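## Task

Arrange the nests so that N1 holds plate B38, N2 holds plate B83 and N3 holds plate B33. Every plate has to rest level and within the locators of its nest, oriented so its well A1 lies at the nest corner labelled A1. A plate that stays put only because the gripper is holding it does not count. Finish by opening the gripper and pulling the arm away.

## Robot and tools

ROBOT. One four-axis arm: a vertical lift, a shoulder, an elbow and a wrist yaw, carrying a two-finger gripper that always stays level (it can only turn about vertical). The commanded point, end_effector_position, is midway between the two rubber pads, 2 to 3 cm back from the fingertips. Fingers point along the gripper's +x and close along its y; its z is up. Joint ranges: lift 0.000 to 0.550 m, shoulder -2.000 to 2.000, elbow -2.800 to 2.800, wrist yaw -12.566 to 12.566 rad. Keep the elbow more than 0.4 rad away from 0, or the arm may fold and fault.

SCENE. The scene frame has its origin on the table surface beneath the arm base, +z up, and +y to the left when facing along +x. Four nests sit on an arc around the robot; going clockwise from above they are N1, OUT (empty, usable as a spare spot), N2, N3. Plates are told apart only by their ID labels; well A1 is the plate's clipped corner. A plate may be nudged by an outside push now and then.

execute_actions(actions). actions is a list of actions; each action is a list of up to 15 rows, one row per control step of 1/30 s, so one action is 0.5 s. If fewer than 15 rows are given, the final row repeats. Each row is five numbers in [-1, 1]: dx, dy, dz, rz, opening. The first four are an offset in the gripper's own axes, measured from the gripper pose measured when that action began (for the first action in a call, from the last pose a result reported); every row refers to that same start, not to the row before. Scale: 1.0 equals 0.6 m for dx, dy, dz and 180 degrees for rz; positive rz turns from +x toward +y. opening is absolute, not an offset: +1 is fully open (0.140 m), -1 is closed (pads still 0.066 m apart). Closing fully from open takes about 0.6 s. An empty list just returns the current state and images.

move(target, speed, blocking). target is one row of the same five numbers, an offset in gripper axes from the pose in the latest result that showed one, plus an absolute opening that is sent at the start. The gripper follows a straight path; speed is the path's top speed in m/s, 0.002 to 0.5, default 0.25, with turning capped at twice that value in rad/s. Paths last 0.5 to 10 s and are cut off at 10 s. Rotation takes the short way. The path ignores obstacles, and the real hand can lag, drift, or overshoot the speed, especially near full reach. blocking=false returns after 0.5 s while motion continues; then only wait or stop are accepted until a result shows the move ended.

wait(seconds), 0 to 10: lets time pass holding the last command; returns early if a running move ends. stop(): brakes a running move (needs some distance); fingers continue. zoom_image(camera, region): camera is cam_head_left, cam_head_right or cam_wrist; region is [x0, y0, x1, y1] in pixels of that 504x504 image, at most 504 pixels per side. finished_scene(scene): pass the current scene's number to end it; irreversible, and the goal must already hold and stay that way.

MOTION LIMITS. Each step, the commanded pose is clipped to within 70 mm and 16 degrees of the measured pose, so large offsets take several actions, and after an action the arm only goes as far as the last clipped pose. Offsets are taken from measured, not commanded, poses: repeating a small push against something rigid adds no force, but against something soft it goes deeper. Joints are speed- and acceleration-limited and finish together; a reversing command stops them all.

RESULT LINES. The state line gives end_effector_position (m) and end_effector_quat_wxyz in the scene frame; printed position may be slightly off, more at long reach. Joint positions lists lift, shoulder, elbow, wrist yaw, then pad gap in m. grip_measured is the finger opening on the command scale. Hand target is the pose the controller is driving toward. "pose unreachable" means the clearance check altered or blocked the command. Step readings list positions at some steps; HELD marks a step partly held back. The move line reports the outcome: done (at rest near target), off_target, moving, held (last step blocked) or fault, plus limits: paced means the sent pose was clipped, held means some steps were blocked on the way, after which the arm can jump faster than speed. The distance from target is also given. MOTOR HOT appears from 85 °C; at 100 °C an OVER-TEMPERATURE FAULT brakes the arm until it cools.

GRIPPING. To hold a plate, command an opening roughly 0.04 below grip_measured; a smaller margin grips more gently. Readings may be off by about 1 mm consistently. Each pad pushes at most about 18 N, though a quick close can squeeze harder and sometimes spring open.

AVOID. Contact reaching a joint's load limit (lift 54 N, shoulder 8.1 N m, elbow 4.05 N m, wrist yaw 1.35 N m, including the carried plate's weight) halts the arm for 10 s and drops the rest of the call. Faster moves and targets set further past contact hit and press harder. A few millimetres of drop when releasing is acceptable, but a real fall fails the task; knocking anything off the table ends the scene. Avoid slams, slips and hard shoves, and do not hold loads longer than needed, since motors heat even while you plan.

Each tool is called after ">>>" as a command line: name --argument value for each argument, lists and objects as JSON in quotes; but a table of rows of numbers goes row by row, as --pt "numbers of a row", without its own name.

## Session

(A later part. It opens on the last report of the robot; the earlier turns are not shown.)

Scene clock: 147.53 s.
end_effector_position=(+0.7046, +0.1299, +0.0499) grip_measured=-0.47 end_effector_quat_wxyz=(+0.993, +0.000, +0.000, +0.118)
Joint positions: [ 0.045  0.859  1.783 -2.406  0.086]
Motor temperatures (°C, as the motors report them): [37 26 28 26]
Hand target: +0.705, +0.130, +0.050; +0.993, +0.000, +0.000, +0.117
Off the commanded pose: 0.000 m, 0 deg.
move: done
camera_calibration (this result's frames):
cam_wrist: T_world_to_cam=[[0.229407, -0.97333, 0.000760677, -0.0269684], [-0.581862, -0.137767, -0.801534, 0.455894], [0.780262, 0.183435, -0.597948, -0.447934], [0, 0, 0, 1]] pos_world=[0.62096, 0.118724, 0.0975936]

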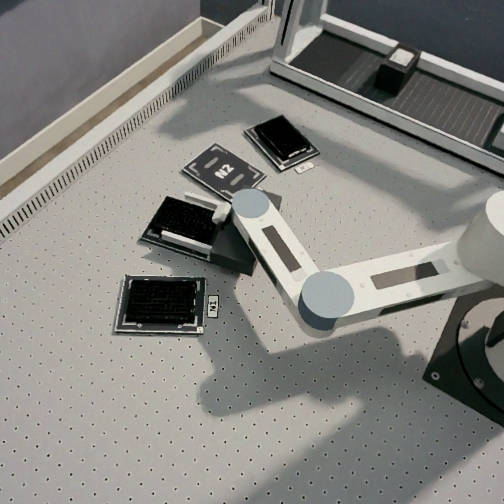

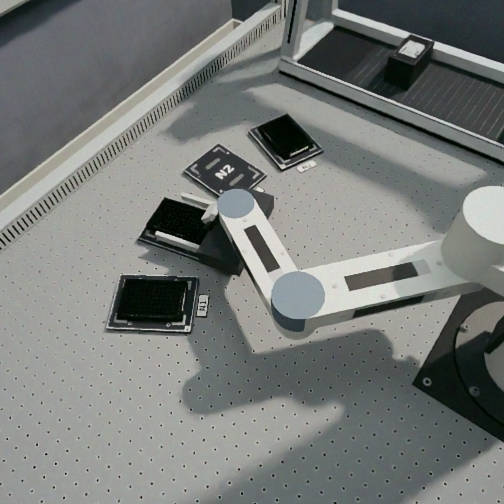

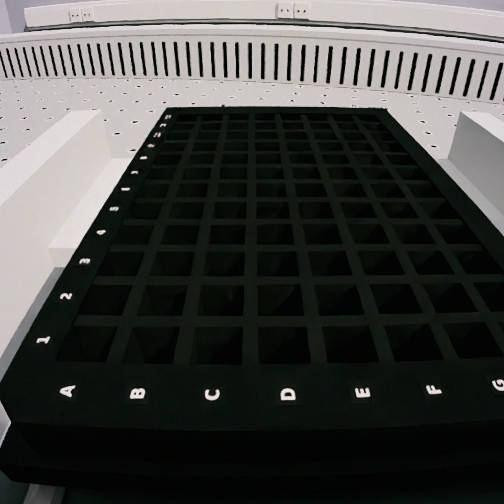

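Lowering the plate into OUT with a 0.3 mm lateral correction.

>>> move --target '[0, -0.0005, -0.029, -0.0002, -0.52]' --speed 0.025

Scene clock: 149.40 s.
end_effector_position=(+0.7046, +0.1296, +0.0325) grip_measured=-0.47 end_effector_quat_wxyz=(+0.993, +0.000, +0.000, +0.117)
Joint positions: [ 0.027  0.859  1.782 -2.406  0.086]
Motor temperatures (°C, as the motors report them): [37 26 28 26]
Hand target: +0.705, +0.130, +0.032; +0.993, +0.000, +0.000, +0.118
Off the commanded pose: 0.000 m, 0 deg.
move: done
camera_calibration (this result's frames):
cam_wrist: T_world_to_cam=[[0.228592, -0.973522, 0.000760677, -0.026696], [-0.581977, -0.13728, -0.801534, 0.441868], [0.780416, 0.182782, -0.597948, -0.458296], [0, 0, 0, 1]] pos_world=[0.620921, 0.118439, 0.0801551]

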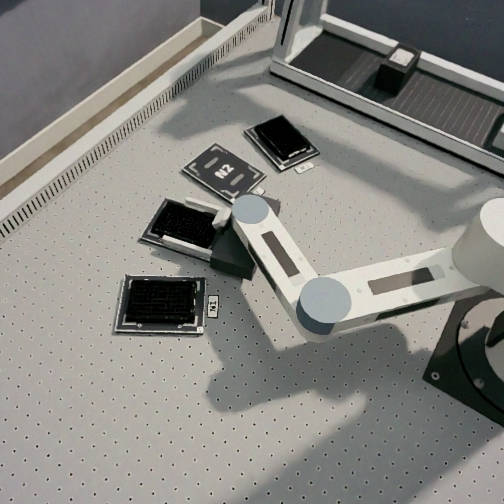

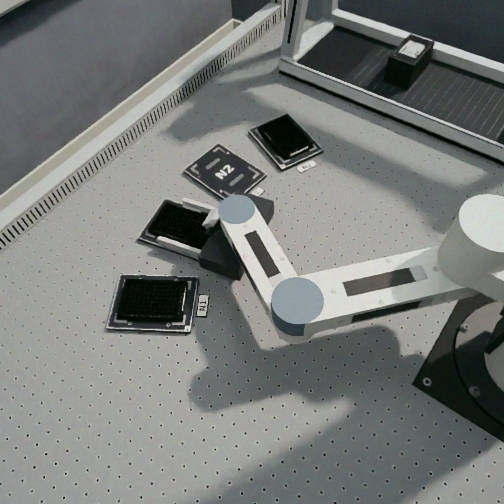

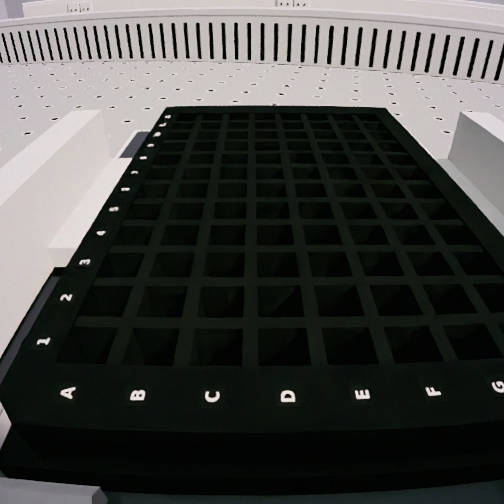

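>>> execute_actions --actions '[[[0,0,0,0,-0.45],[0,0,0,0,-0.4],[0,0,0,0,-0.3]],[[0,0,0.01,0,-0.1],[0,0,0.02,0,0.1],[0,0,0.03,0,0.3],[0,0,0.04,0,0.3],[0,0,0.044,0,0.3]]]'

Scene clock: 154.17 s.
end_effector_position=(+0.7046, +0.1296, +0.0589) grip_measured=+0.30 end_effector_quat_wxyz=(+0.993, +0.000, +0.000, +0.117)
Joint positions: [ 0.054  0.859  1.782 -2.406  0.114]
Motor temperatures (°C, as the motors report them): [37 26 28 26]
Hand target: +0.705, +0.130, +0.059; +0.993, +0.000, +0.000, +0.117
Off the commanded pose: 0.000 m, 0 deg.
Step readings (end_effector_position; steps 1 to 15: 1st action; 16 to 30: 2nd action):
0: (+0.7046, +0.1296, +0.0325)
1: (+0.7046, +0.1296, +0.0325)
2: (+0.7046, +0.1295, +0.0325)
4: (+0.7046, +0.1296, +0.0325)
8: (+0.7046, +0.1296, +0.0325)
15: (+0.7046, +0.1296, +0.0325)
16: (+0.7046, +0.1296, +0.0325)
17: (+0.7046, +0.1296, +0.0335)
19: (+0.7046, +0.1296, +0.0412)
23: (+0.7046, +0.1296, +0.0587)
30: end_effector_position above
camera_calibration (this result's frames):
cam_wrist: T_world_to_cam=[[0.228636, -0.973512, 0.000760677, -0.0267244], [-0.581971, -0.137306, -0.801534, 0.463069], [0.780407, 0.182817, -0.597948, -0.442459], [0, 0, 0, 1]] pos_world=[0.620901, 0.118455, 0.106618]

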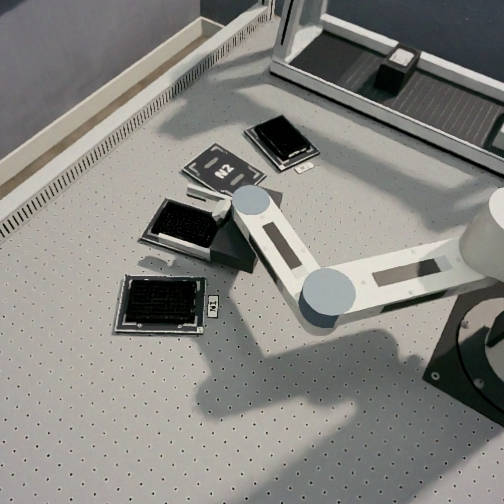

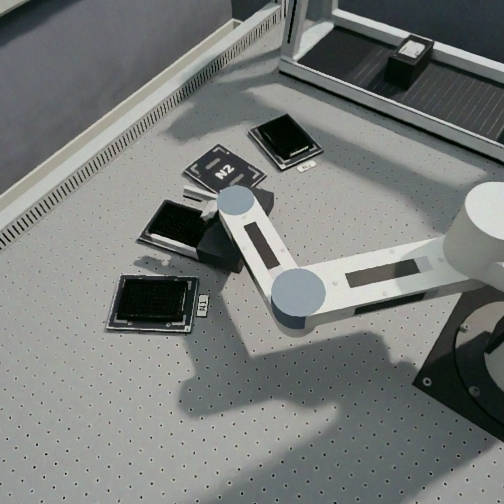

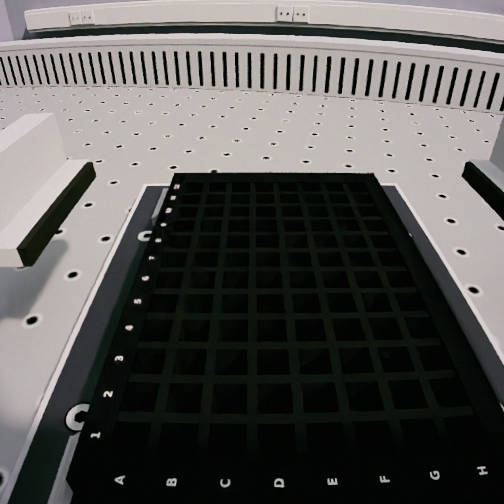

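Capturing reference zooms of this correctly aligned view before moving on.

>>> zoom_image --camera "cam_wrist" --region '[120, 160, 430, 270]'

>>> zoom_image --camera "cam_wrist" --region '[0, 354, 150, 504]'

Region (120, 160, 430, 270) of cam_wrist's 504x504 image, scaled by 1.626, with more detail than that image has; it fills the top 179 rows of this view, and the rest is white.

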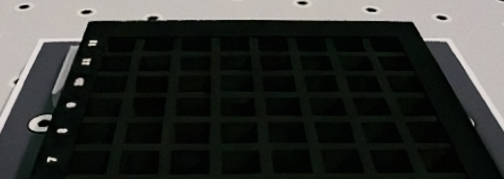

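Region (0, 354, 150, 504) of cam_wrist's 504x504 image, scaled by 3.360, with more detail than that image has.

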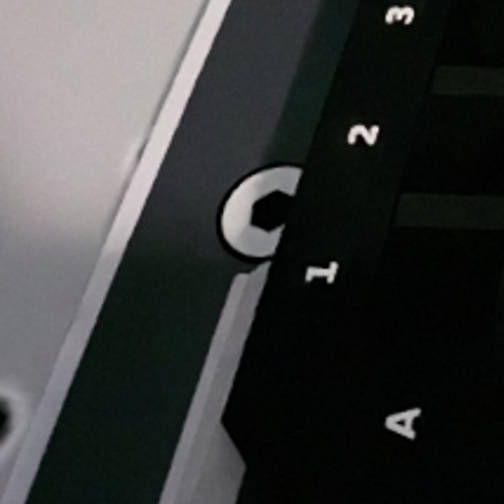

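>>> zoom_image --camera "cam_head_left" --region '[170, 100, 330, 220]'

Region (170, 100, 330, 220) of cam_head_left's 504x504 image, scaled by 3.150, with more detail than that image has; it fills the top 378 rows of this view, and the rest is white.

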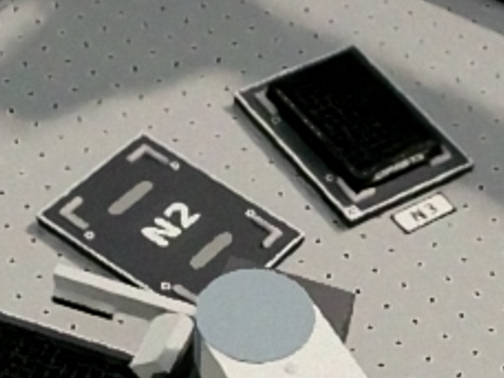

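>>> move --target '[-0.18677, -0.55955, 0, -0.2083, 0.3]' --speed 0.45

>>> zoom_image --camera "cam_wrist" --region '[120, 160, 430, 270]'

>>> zoom_image --camera "cam_wrist" --region '[0, 354, 150, 504]'

Scene clock: 171.27 s.
end_effector_position=(+0.6738, -0.2232, +0.0589) grip_measured=+0.30 end_effector_quat_wxyz=(+0.978, +0.000, +0.000, -0.208)
Joint positions: [ 0.054  0.193  1.79  -2.402  0.114]
Motor temperatures (°C, as the motors report them): [37 26 28 26]
Hand target: +0.674, -0.223, +0.059; +0.978, +0.000, +0.000, -0.208
Off the commanded pose: 0.000 m, 0 deg.
move: done
camera_calibration (this result's frames):
cam_wrist: T_world_to_cam=[[-0.411106, -0.911587, 0.000760677, 0.0817615], [-0.545333, 0.245265, -0.801534, 0.457408], [0.730482, -0.329931, -0.597948, -0.434735], [0, 0, 0, 1]] pos_world=[0.600618, -0.181085, 0.106617]

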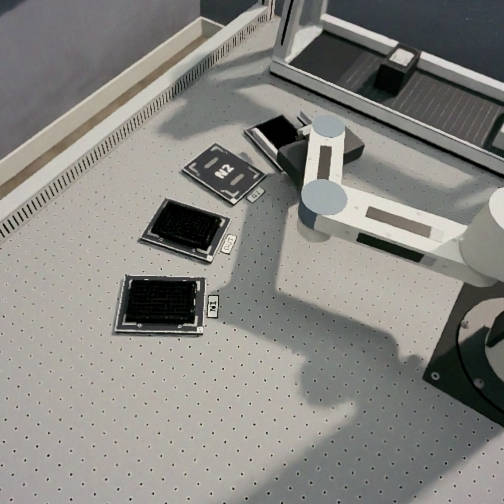

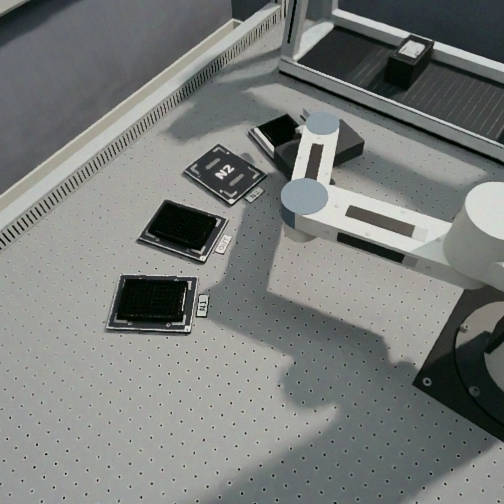

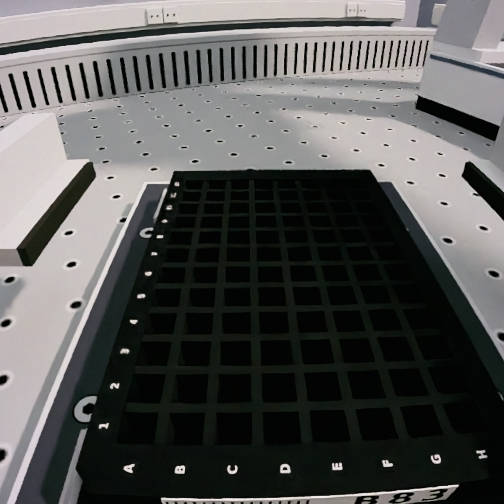

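Region (120, 160, 430, 270) of cam_wrist's 504x504 image, scaled by 1.626, with more detail than that image has; it fills the top 179 rows of this view, and the rest is white.

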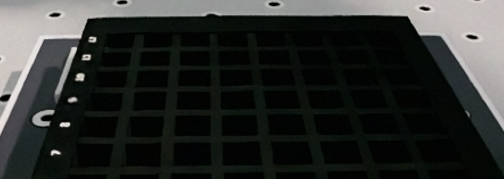

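Region (0, 354, 150, 504) of cam_wrist's 504x504 image, scaled by 3.360, with more detail than that image has.

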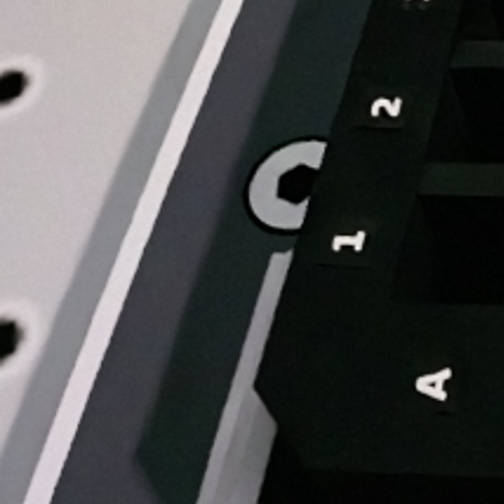

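>>> move --target '[0.0045, -0.0011, -0.0452, 0.0058, -0.25]' --speed 0.06

Scene clock: 178.87 s.
end_effector_position=(+0.6760, -0.2249, +0.0317) grip_measured=-0.25 end_effector_quat_wxyz=(+0.980, +0.000, +0.000, -0.199)
Joint positions: [ 0.027  0.178  1.807 -2.386  0.094]
Motor temperatures (°C, as the motors report them): [37 26 28 26]
Hand target: +0.676, -0.225, +0.032; +0.980, +0.000, +0.000, -0.199
Off the commanded pose: 0.000 m, 0 deg.
move: done
camera_calibration (this result's frames):
cam_wrist: T_world_to_cam=[[-0.3947, -0.91881, 0.000760677, 0.0684168], [-0.549642, 0.23545, -0.801534, 0.43793], [0.736278, -0.316784, -0.597948, -0.454102], [0, 0, 0, 1]] pos_world=[0.602055, -0.184101, 0.0794342]

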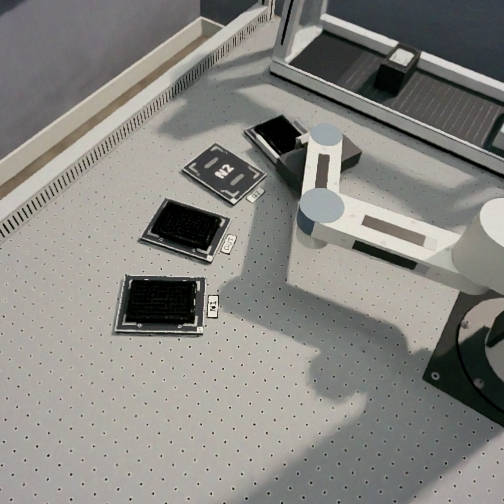

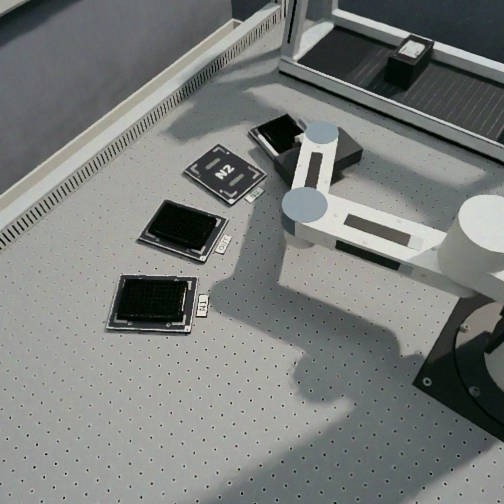

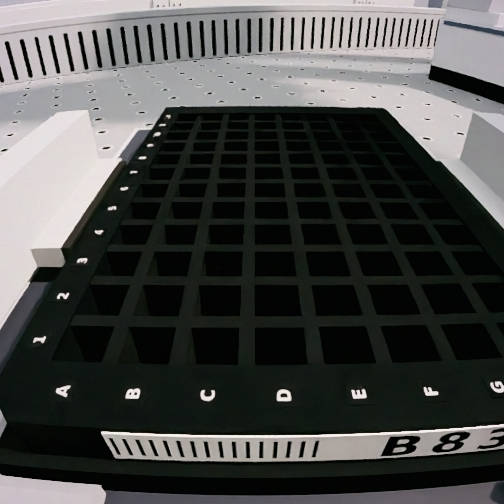

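>>> execute_actions --actions '[[[0,0.0008,0,-0.001,-0.3],[0,0.0008,0,-0.001,-0.34],[0,0.0008,0,-0.001,-0.38],[0,0.0008,0,-0.001,-0.41],[0,0.0008,0,-0.001,-0.43],[0,0.0008,0,-0.001,-0.44],[0,0.0008,0,-0.001,-0.45],[0,0.0008,0,-0.001,-0.46],[0,0.0008,0,-0.001,-0.47],[0,0.0008,0,-0.001,-0.48],[0,0.0008,0,-0.001,-0.49],[0,0.0008,0,-0.001,-0.50],[0,0.0008,0,-0.001,-0.51],[0,0.0008,0,-0.001,-0.52]]]'

Scene clock: 184.10 s.
end_effector_position=(+0.6762, -0.2244, +0.0317) grip_measured=-0.46 end_effector_quat_wxyz=(+0.980, +0.000, +0.000, -0.201)
Joint positions: [ 0.027  0.18   1.807 -2.391  0.086]
Motor temperatures (°C, as the motors report them): [37 26 28 26]
Hand target: +0.676, -0.224, +0.032; +0.980, +0.000, +0.000, -0.201
Off the commanded pose: 0.000 m, 0 deg.
Step readings (end_effector_position):
0: (+0.6760, -0.2249, +0.0317)
1: (+0.6760, -0.2249, +0.0317)
2: (+0.6761, -0.2246, +0.0317)
4: (+0.6762, -0.2244, +0.0317)
8: (+0.6762, -0.2244, +0.0317)
15: end_effector_position above
camera_calibration (this result's frames):
cam_wrist: T_world_to_cam=[[-0.397618, -0.917551, 0.000760677, 0.0711578], [-0.548891, 0.237196, -0.801534, 0.437812], [0.735268, -0.319122, -0.597948, -0.45394], [0, 0, 0, 1]] pos_world=[0.602372, -0.183418, 0.0794349]

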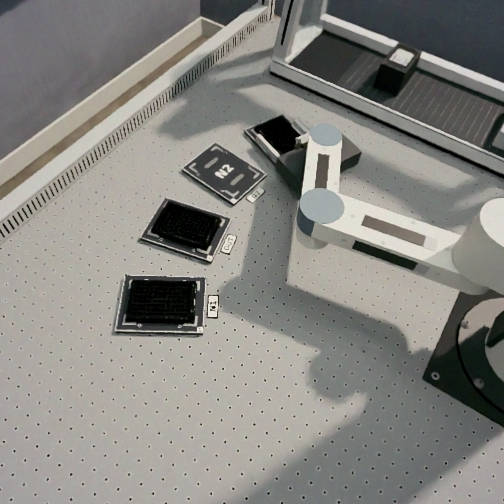

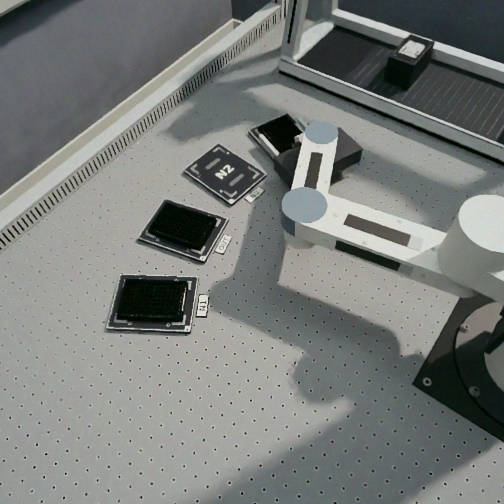

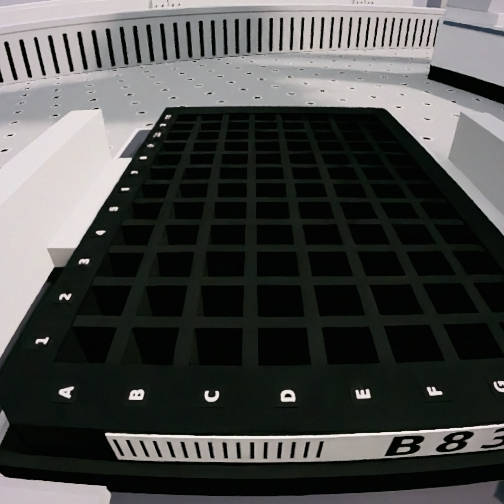

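>>> move --target '[0, 0, 0.03, 0, -0.52]' --speed 0.06

>>> move --target '[-0.02472, 0.3003, 0, 0.09594, -0.52]' --speed 0.25

Scene clock: 187.67 s.
end_effector_position=(+0.6762, -0.2244, +0.0498) grip_measured=-0.46 end_effector_quat_wxyz=(+0.980, +0.000, +0.000, -0.201)
Joint positions: [ 0.045  0.18   1.807 -2.391  0.086]
Motor temperatures (°C, as the motors report them): [37 26 28 26]
Hand target: +0.676, -0.224, +0.050; +0.980, +0.000, +0.000, -0.201
Off the commanded pose: 0.000 m, 0 deg.
move: done
camera_calibration (this result's frames):
cam_wrist: T_world_to_cam=[[-0.397621, -0.917549, 0.000760677, 0.0711458], [-0.54889, 0.237197, -0.801534, 0.45228], [0.735267, -0.319124, -0.597948, -0.443146], [0, 0, 0, 1]] pos_world=[0.602372, -0.183419, 0.0974856]

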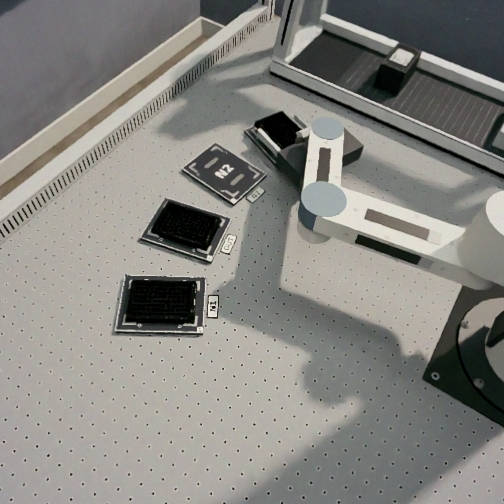

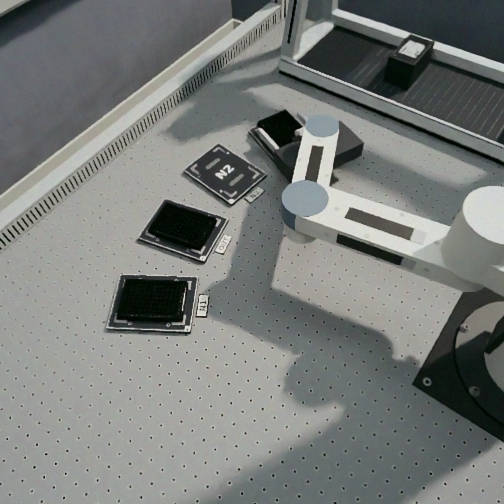

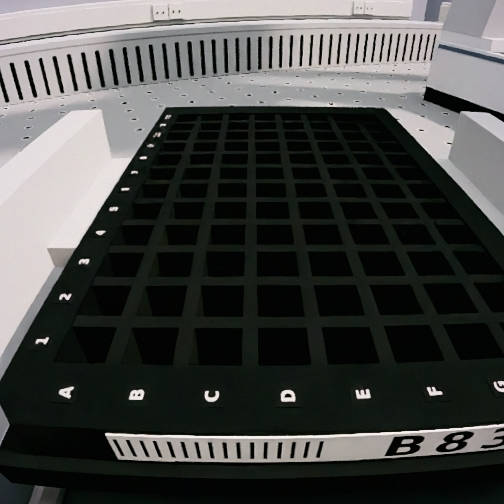

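Scene clock: 188.73 s.
end_effector_position=(+0.7335, -0.0527, +0.0498) grip_measured=-0.46 end_effector_quat_wxyz=(+0.999, +0.000, +0.000, -0.051)
Joint positions: [ 0.045  0.482  1.882 -2.467  0.086]
Motor temperatures (°C, as the motors report them): [37 26 28 26]
Hand target: +0.733, -0.053, +0.050; +0.999, +0.000, +0.000, -0.051
Off the commanded pose: 0.000 m, 0 deg.
move: done
camera_calibration (this result's frames):
cam_wrist: T_world_to_cam=[[-0.106587, -0.994303, 0.000760677, 0.0340234], [-0.594607, 0.0631272, -0.801534, 0.467355], [0.79692, -0.0858853, -0.597948, -0.4634], [0, 0, 0, 1]] pos_world=[0.650812, -0.0354725, 0.0974855]

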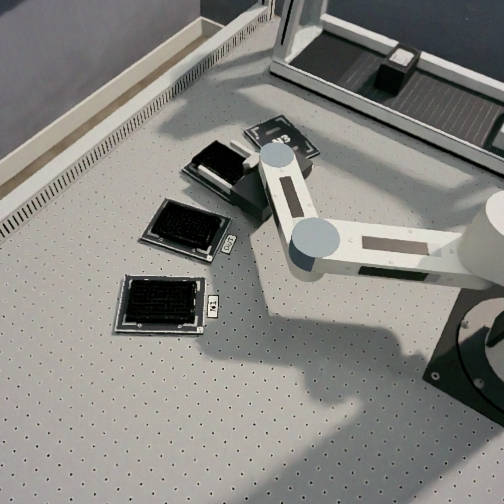

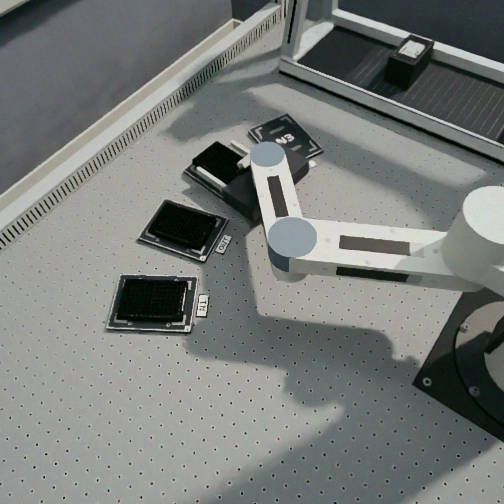

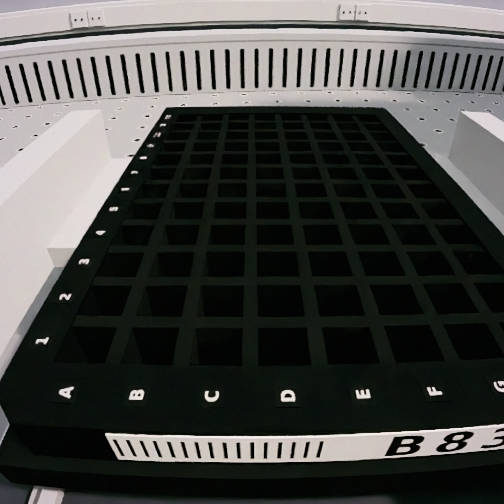

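>>> move --target '[0, -0.0003, -0.029, -0.0002, -0.52]' --speed 0.025

Scene clock: 190.83 s.
end_effector_position=(+0.7335, -0.0527, +0.0323) grip_measured=-0.46 end_effector_quat_wxyz=(+0.999, +0.000, +0.000, -0.051)
Joint positions: [ 0.027  0.482  1.882 -2.467  0.086]
Motor temperatures (°C, as the motors report them): [37 26 28 26]
Hand target: +0.733, -0.053, +0.032; +0.999, +0.000, +0.000, -0.051
Off the commanded pose: 0.000 m, 0 deg.
move: done
camera_calibration (this result's frames):
cam_wrist: T_world_to_cam=[[-0.106697, -0.994291, 0.000760677, 0.0340834], [-0.5946, 0.0631929, -0.801534, 0.453345], [0.79691, -0.0859733, -0.597948, -0.473844], [0, 0, 0, 1]] pos_world=[0.650806, -0.0354973, 0.0800113]

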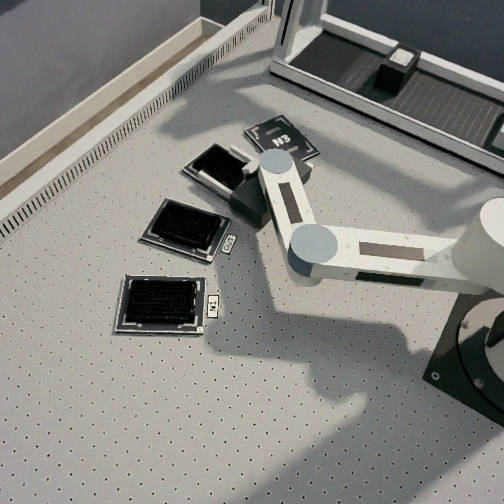

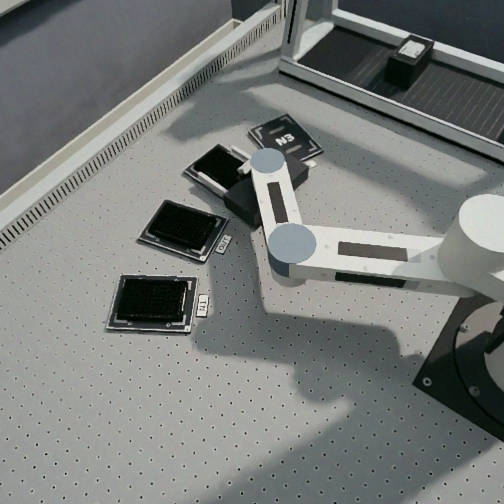

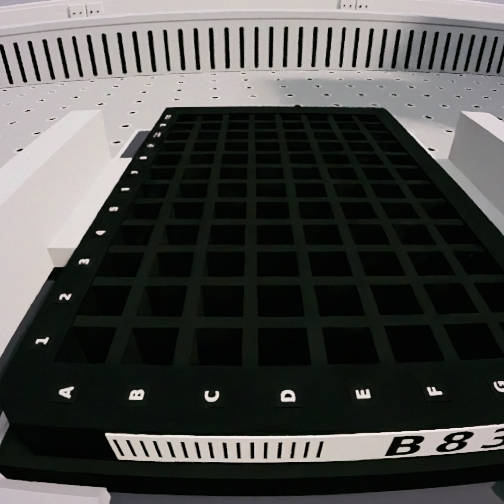

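>>> execute_actions --actions '[[[0,0,0,0,-0.44],[0,0,0,0,-0.4],[0,0,0,0,-0.3],[0,0,0,0,-0.3],[0,0,0,0,-0.3],[0,0,0,0,-0.3],[0,0,0,0,-0.3],[0,0,0.01,0,-0.25],[0,0,0.02,0,-0.25],[0,0,0.03,0,-0.25],[0,0,0.035,0,-0.25]]]'

Scene clock: 193.33 s.
end_effector_position=(+0.7335, -0.0527, +0.0536) grip_measured=-0.25 end_effector_quat_wxyz=(+0.999, +0.000, +0.000, -0.051)
Joint positions: [ 0.049  0.482  1.882 -2.467  0.094]
Motor temperatures (°C, as the motors report them): [37 26 28 26]
Hand target: +0.733, -0.053, +0.053; +0.999, +0.000, +0.000, -0.051
Off the commanded pose: 0.000 m, 0 deg.
Step readings (end_effector_position):
0: (+0.7335, -0.0527, +0.0323)
1: (+0.7335, -0.0527, +0.0323)
2: (+0.7335, -0.0527, +0.0323)
4: (+0.7335, -0.0527, +0.0323)
8: (+0.7335, -0.0527, +0.0323)
15: end_effector_position above
camera_calibration (this result's frames):
cam_wrist: T_world_to_cam=[[-0.106675, -0.994294, 0.000760677, 0.0340608], [-0.594602, 0.0631799, -0.801534, 0.470428], [0.796912, -0.0859559, -0.597948, -0.461104], [0, 0, 0, 1]] pos_world=[0.65081, -0.0354898, 0.101322]

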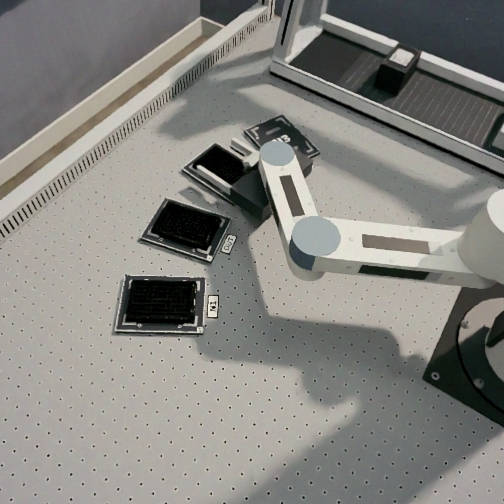

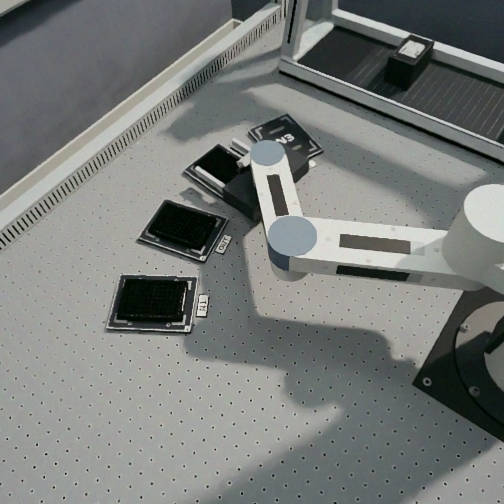

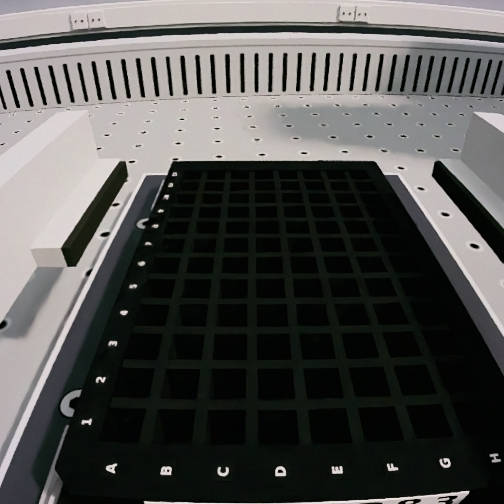

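>>> move --target '[-0.0788, 0.2970, 0, 0.1073, -0.25]' --speed 0.4

>>> move --target '[0, 0, -0.0364, 0, -0.25]' --speed 0.07

Scene clock: 196.63 s.
end_effector_position=(+0.7046, +0.1297, +0.0536) grip_measured=-0.25 end_effector_quat_wxyz=(+0.993, +0.000, +0.000, +0.118)
Joint positions: [ 0.049  0.859  1.782 -2.406  0.094]
Motor temperatures (°C, as the motors report them): [37 26 28 26]
Hand target: +0.705, +0.129, +0.054; +0.993, +0.000, +0.000, +0.117
Off the commanded pose: 0.000 m, 0 deg.
move: done
camera_calibration (this result's frames):
cam_wrist: T_world_to_cam=[[0.228928, -0.973443, 0.000760677, -0.0268423], [-0.581929, -0.137481, -0.801534, 0.458788], [0.780352, 0.183051, -0.597948, -0.445681], [0, 0, 0, 1]] pos_world=[0.620915, 0.118528, 0.10126]

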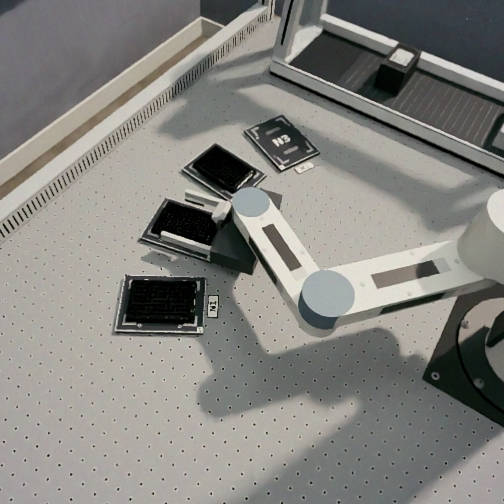

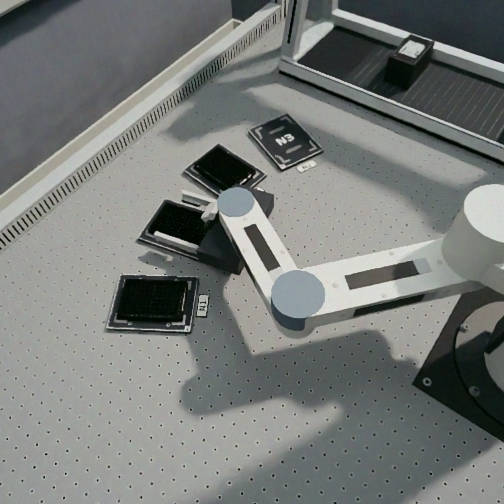

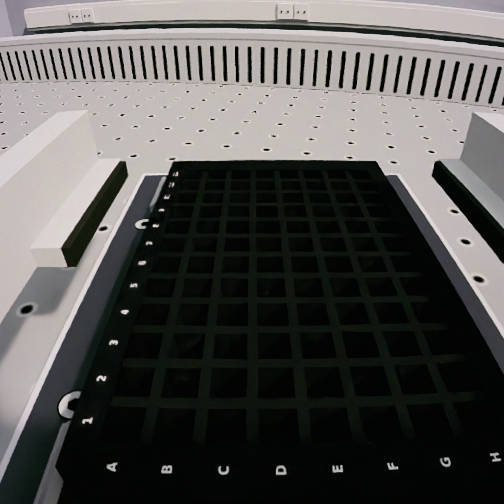

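Scene clock: 197.33 s.
end_effector_position=(+0.7046, +0.1297, +0.0317) grip_measured=-0.25 end_effector_quat_wxyz=(+0.993, +0.000, +0.000, +0.118)
Joint positions: [ 0.027  0.859  1.782 -2.406  0.094]
Motor temperatures (°C, as the motors report them): [37 26 28 26]
Hand target: +0.705, +0.130, +0.032; +0.993, +0.000, +0.000, +0.118
Off the commanded pose: 0.000 m, 0 deg.
move: done
camera_calibration (this result's frames):
cam_wrist: T_world_to_cam=[[0.228937, -0.973441, 0.000760677, -0.0268237], [-0.581928, -0.137486, -0.801534, 0.44123], [0.780351, 0.183058, -0.597948, -0.458776], [0, 0, 0, 1]] pos_world=[0.620911, 0.118534, 0.0793574]

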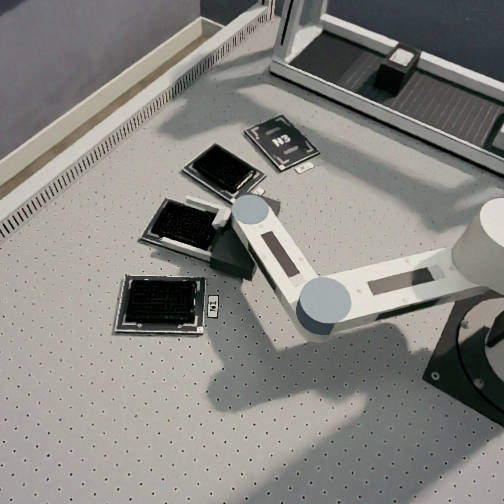

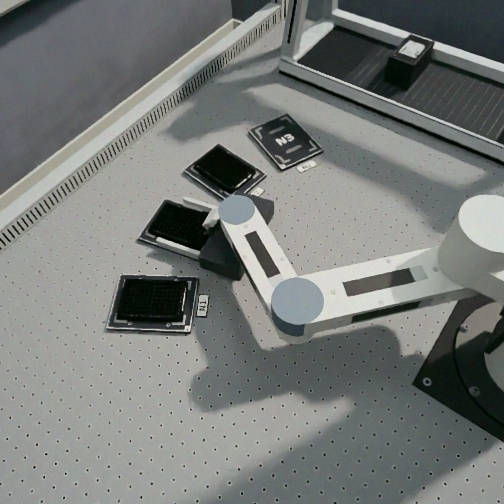

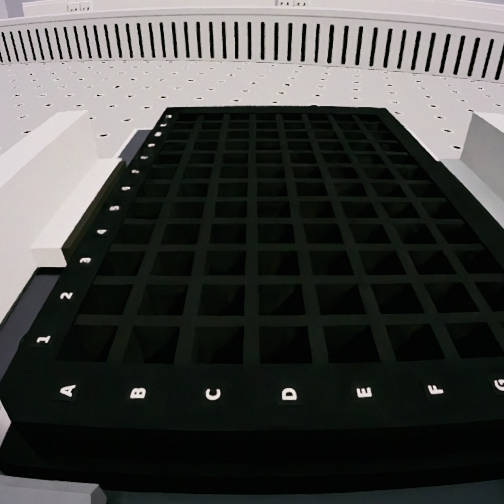

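>>> execute_actions --actions '[[[0.0005,-0.0002,0,0,-0.3],[0.0005,-0.0002,0,0,-0.34],[0.0005,-0.0002,0,0,-0.38],[0.0005,-0.0002,0,0,-0.41],[0.0005,-0.0002,0,0,-0.43],[0.0005,-0.0002,0,0,-0.44],[0.0005,-0.0002,0,0,-0.45],[0.0005,-0.0002,0,0,-0.46],[0.0005,-0.0002,0,0,-0.47],[0.0005,-0.0002,0,0,-0.48],[0.0005,-0.0002,0,0,-0.49],[0.0005,-0.0002,0,0,-0.50],[0.0005,-0.0002,0,0,-0.51],[0.0005,-0.0002,0,0,-0.52]]]'

>>> move --target '[0, 0, 0.05, 0, -0.52]' --speed 0.07

Scene clock: 201.77 s.
end_effector_position=(+0.7049, +0.1297, +0.0317) grip_measured=-0.47 end_effector_quat_wxyz=(+0.993, +0.000, +0.000, +0.118)
Joint positions: [ 0.027  0.858  1.784 -2.406  0.086]
Motor temperatures (°C, as the motors report them): [37 26 28 26]
Hand target: +0.705, +0.130, +0.032; +0.993, +0.000, +0.000, +0.118
Off the commanded pose: 0.000 m, 0 deg.
Step readings (end_effector_position):
0: (+0.7046, +0.1297, +0.0317)
1: (+0.7046, +0.1297, +0.0317)
2: (+0.7049, +0.1298, +0.0317)
4: (+0.7049, +0.1297, +0.0317)
8: (+0.7049, +0.1297, +0.0317)
15: end_effector_position above
camera_calibration (this result's frames):
cam_wrist: T_world_to_cam=[[0.229189, -0.973382, 0.000760677, -0.0270515], [-0.581893, -0.137637, -0.801534, 0.441402], [0.780303, 0.18326, -0.597948, -0.459003], [0, 0, 0, 1]] pos_world=[0.62121, 0.118539, 0.0793591]

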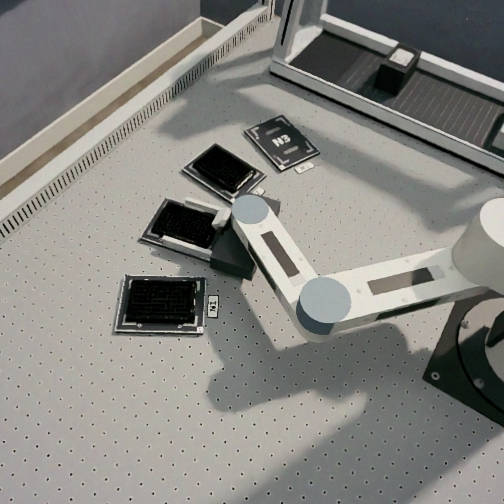

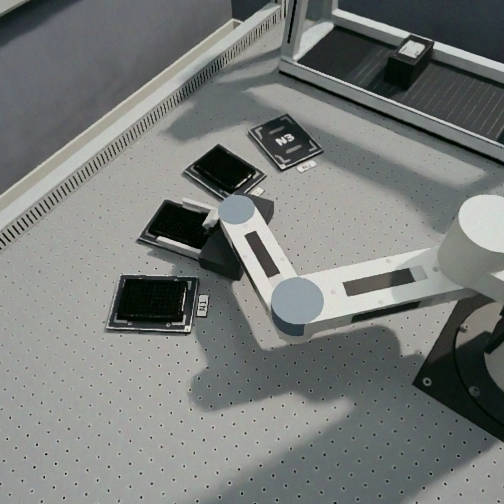

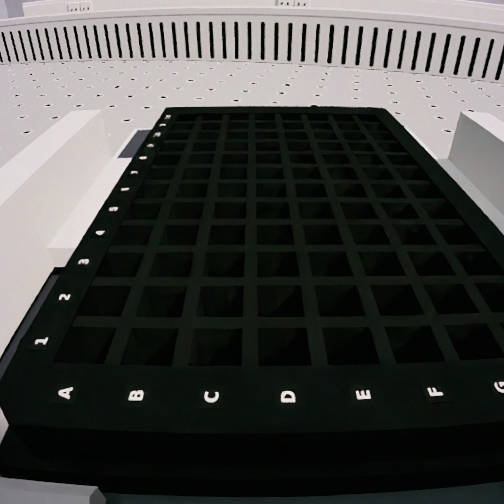

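Scene clock: 202.50 s.
end_effector_position=(+0.7049, +0.1297, +0.0617) grip_measured=-0.47 end_effector_quat_wxyz=(+0.993, +0.000, +0.000, +0.118)
Joint positions: [ 0.057  0.858  1.784 -2.406  0.086]
Motor temperatures (°C, as the motors report them): [37 26 28 26]
Hand target: +0.705, +0.130, +0.062; +0.993, +0.000, +0.000, +0.118
Off the commanded pose: 0.000 m, 0 deg.
move: done
camera_calibration (this result's frames):
cam_wrist: T_world_to_cam=[[0.229212, -0.973376, 0.000760677, -0.0270839], [-0.581889, -0.137651, -0.801534, 0.46549], [0.780299, 0.183279, -0.597948, -0.441036], [0, 0, 0, 1]] pos_world=[0.621212, 0.118545, 0.10941]

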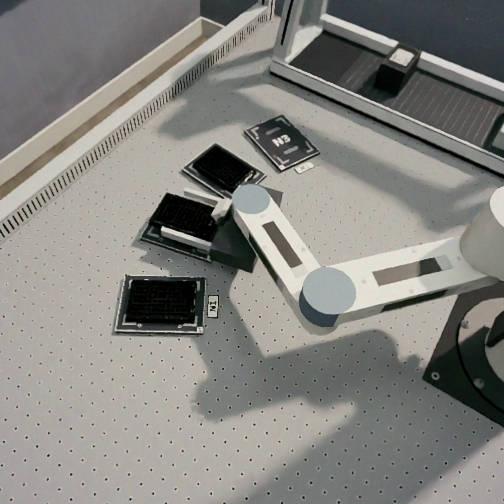

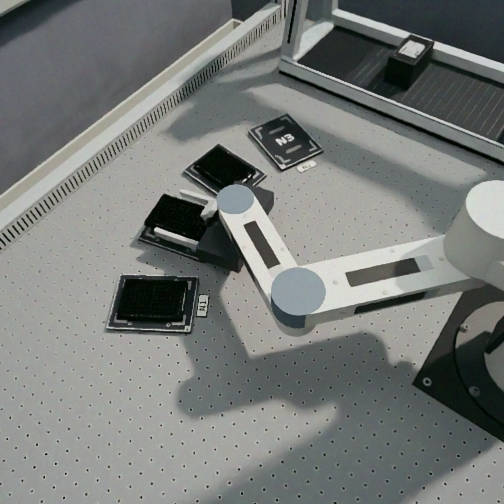

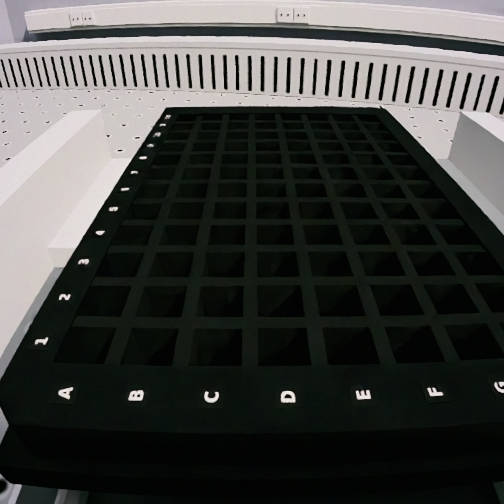

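>>> move --target '[-0.1843, -0.5623, 0, -0.2036, -0.52]' --speed 0.3

Scene clock: 207.47 s.
end_effector_position=(+0.6761, -0.2243, +0.0617) grip_measured=-0.47 end_effector_quat_wxyz=(+0.980, +0.000, +0.000, -0.200)
Joint positions: [ 0.057  0.18   1.806 -2.39   0.086]
Motor temperatures (°C, as the motors report them): [37 26 28 26]
Hand target: +0.676, -0.224, +0.062; +0.980, +0.000, +0.000, -0.200
Off the commanded pose: 0.000 m, 0 deg.
move: done
camera_calibration (this result's frames):
cam_wrist: T_world_to_cam=[[-0.397144, -0.917756, 0.000760677, 0.0708319], [-0.549013, 0.236912, -0.801534, 0.461807], [0.735433, -0.318742, -0.597948, -0.43598], [0, 0, 0, 1]] pos_world=[0.602302, -0.183367, 0.109407]

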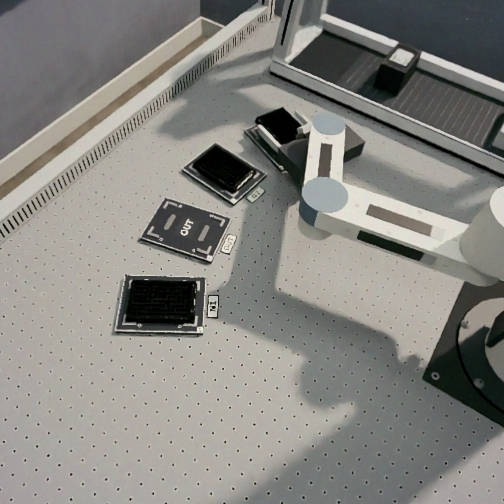

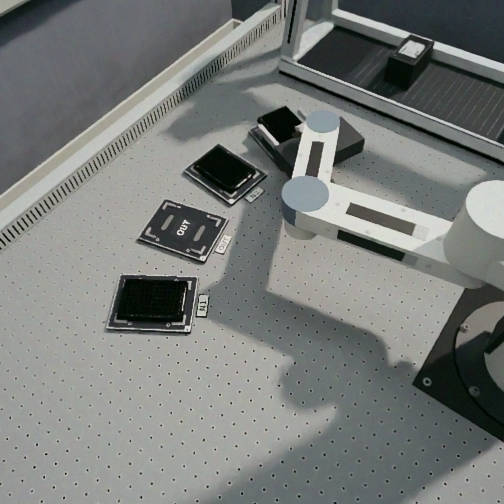

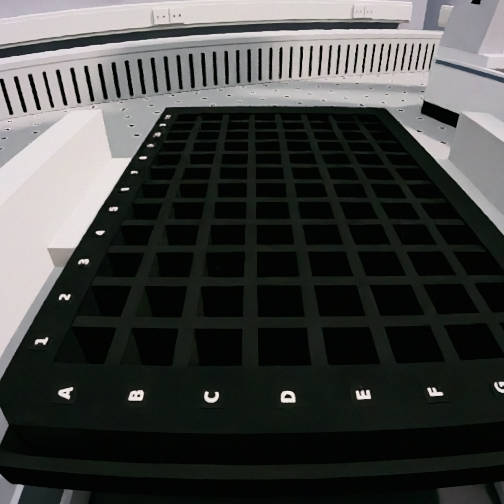

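>>> move --target '[0.0003, 0, -0.049, 0, -0.52]' --speed 0.035

Scene clock: 209.57 s.
end_effector_position=(+0.6762, -0.2245, +0.0322) grip_measured=-0.47 end_effector_quat_wxyz=(+0.980, +0.000, +0.000, -0.201)
Joint positions: [ 0.027  0.18   1.807 -2.391  0.086]
Motor temperatures (°C, as the motors report them): [37 26 28 26]
Hand target: +0.676, -0.224, +0.032; +0.980, +0.000, +0.000, -0.200
Off the commanded pose: 0.000 m, 0 deg.
move: done
camera_calibration (this result's frames):
cam_wrist: T_world_to_cam=[[-0.397529, -0.917589, 0.000760677, 0.0710936], [-0.548914, 0.237143, -0.801534, 0.438252], [0.735299, -0.319051, -0.597948, -0.453701], [0, 0, 0, 1]] pos_world=[0.60243, -0.183447, 0.0799297]

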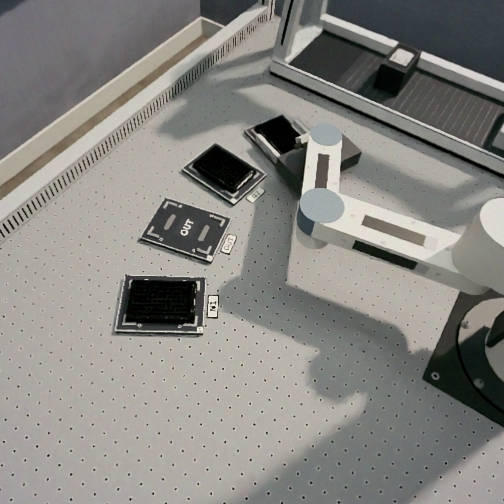

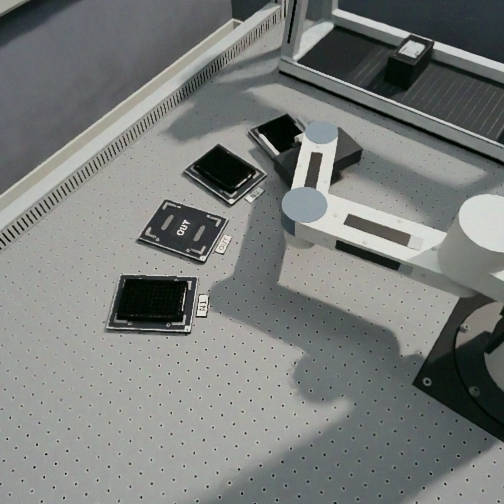

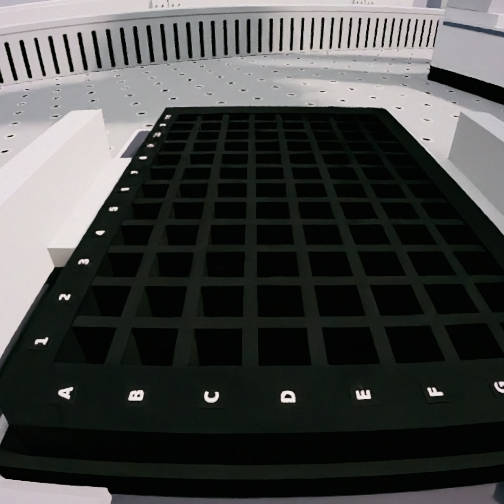

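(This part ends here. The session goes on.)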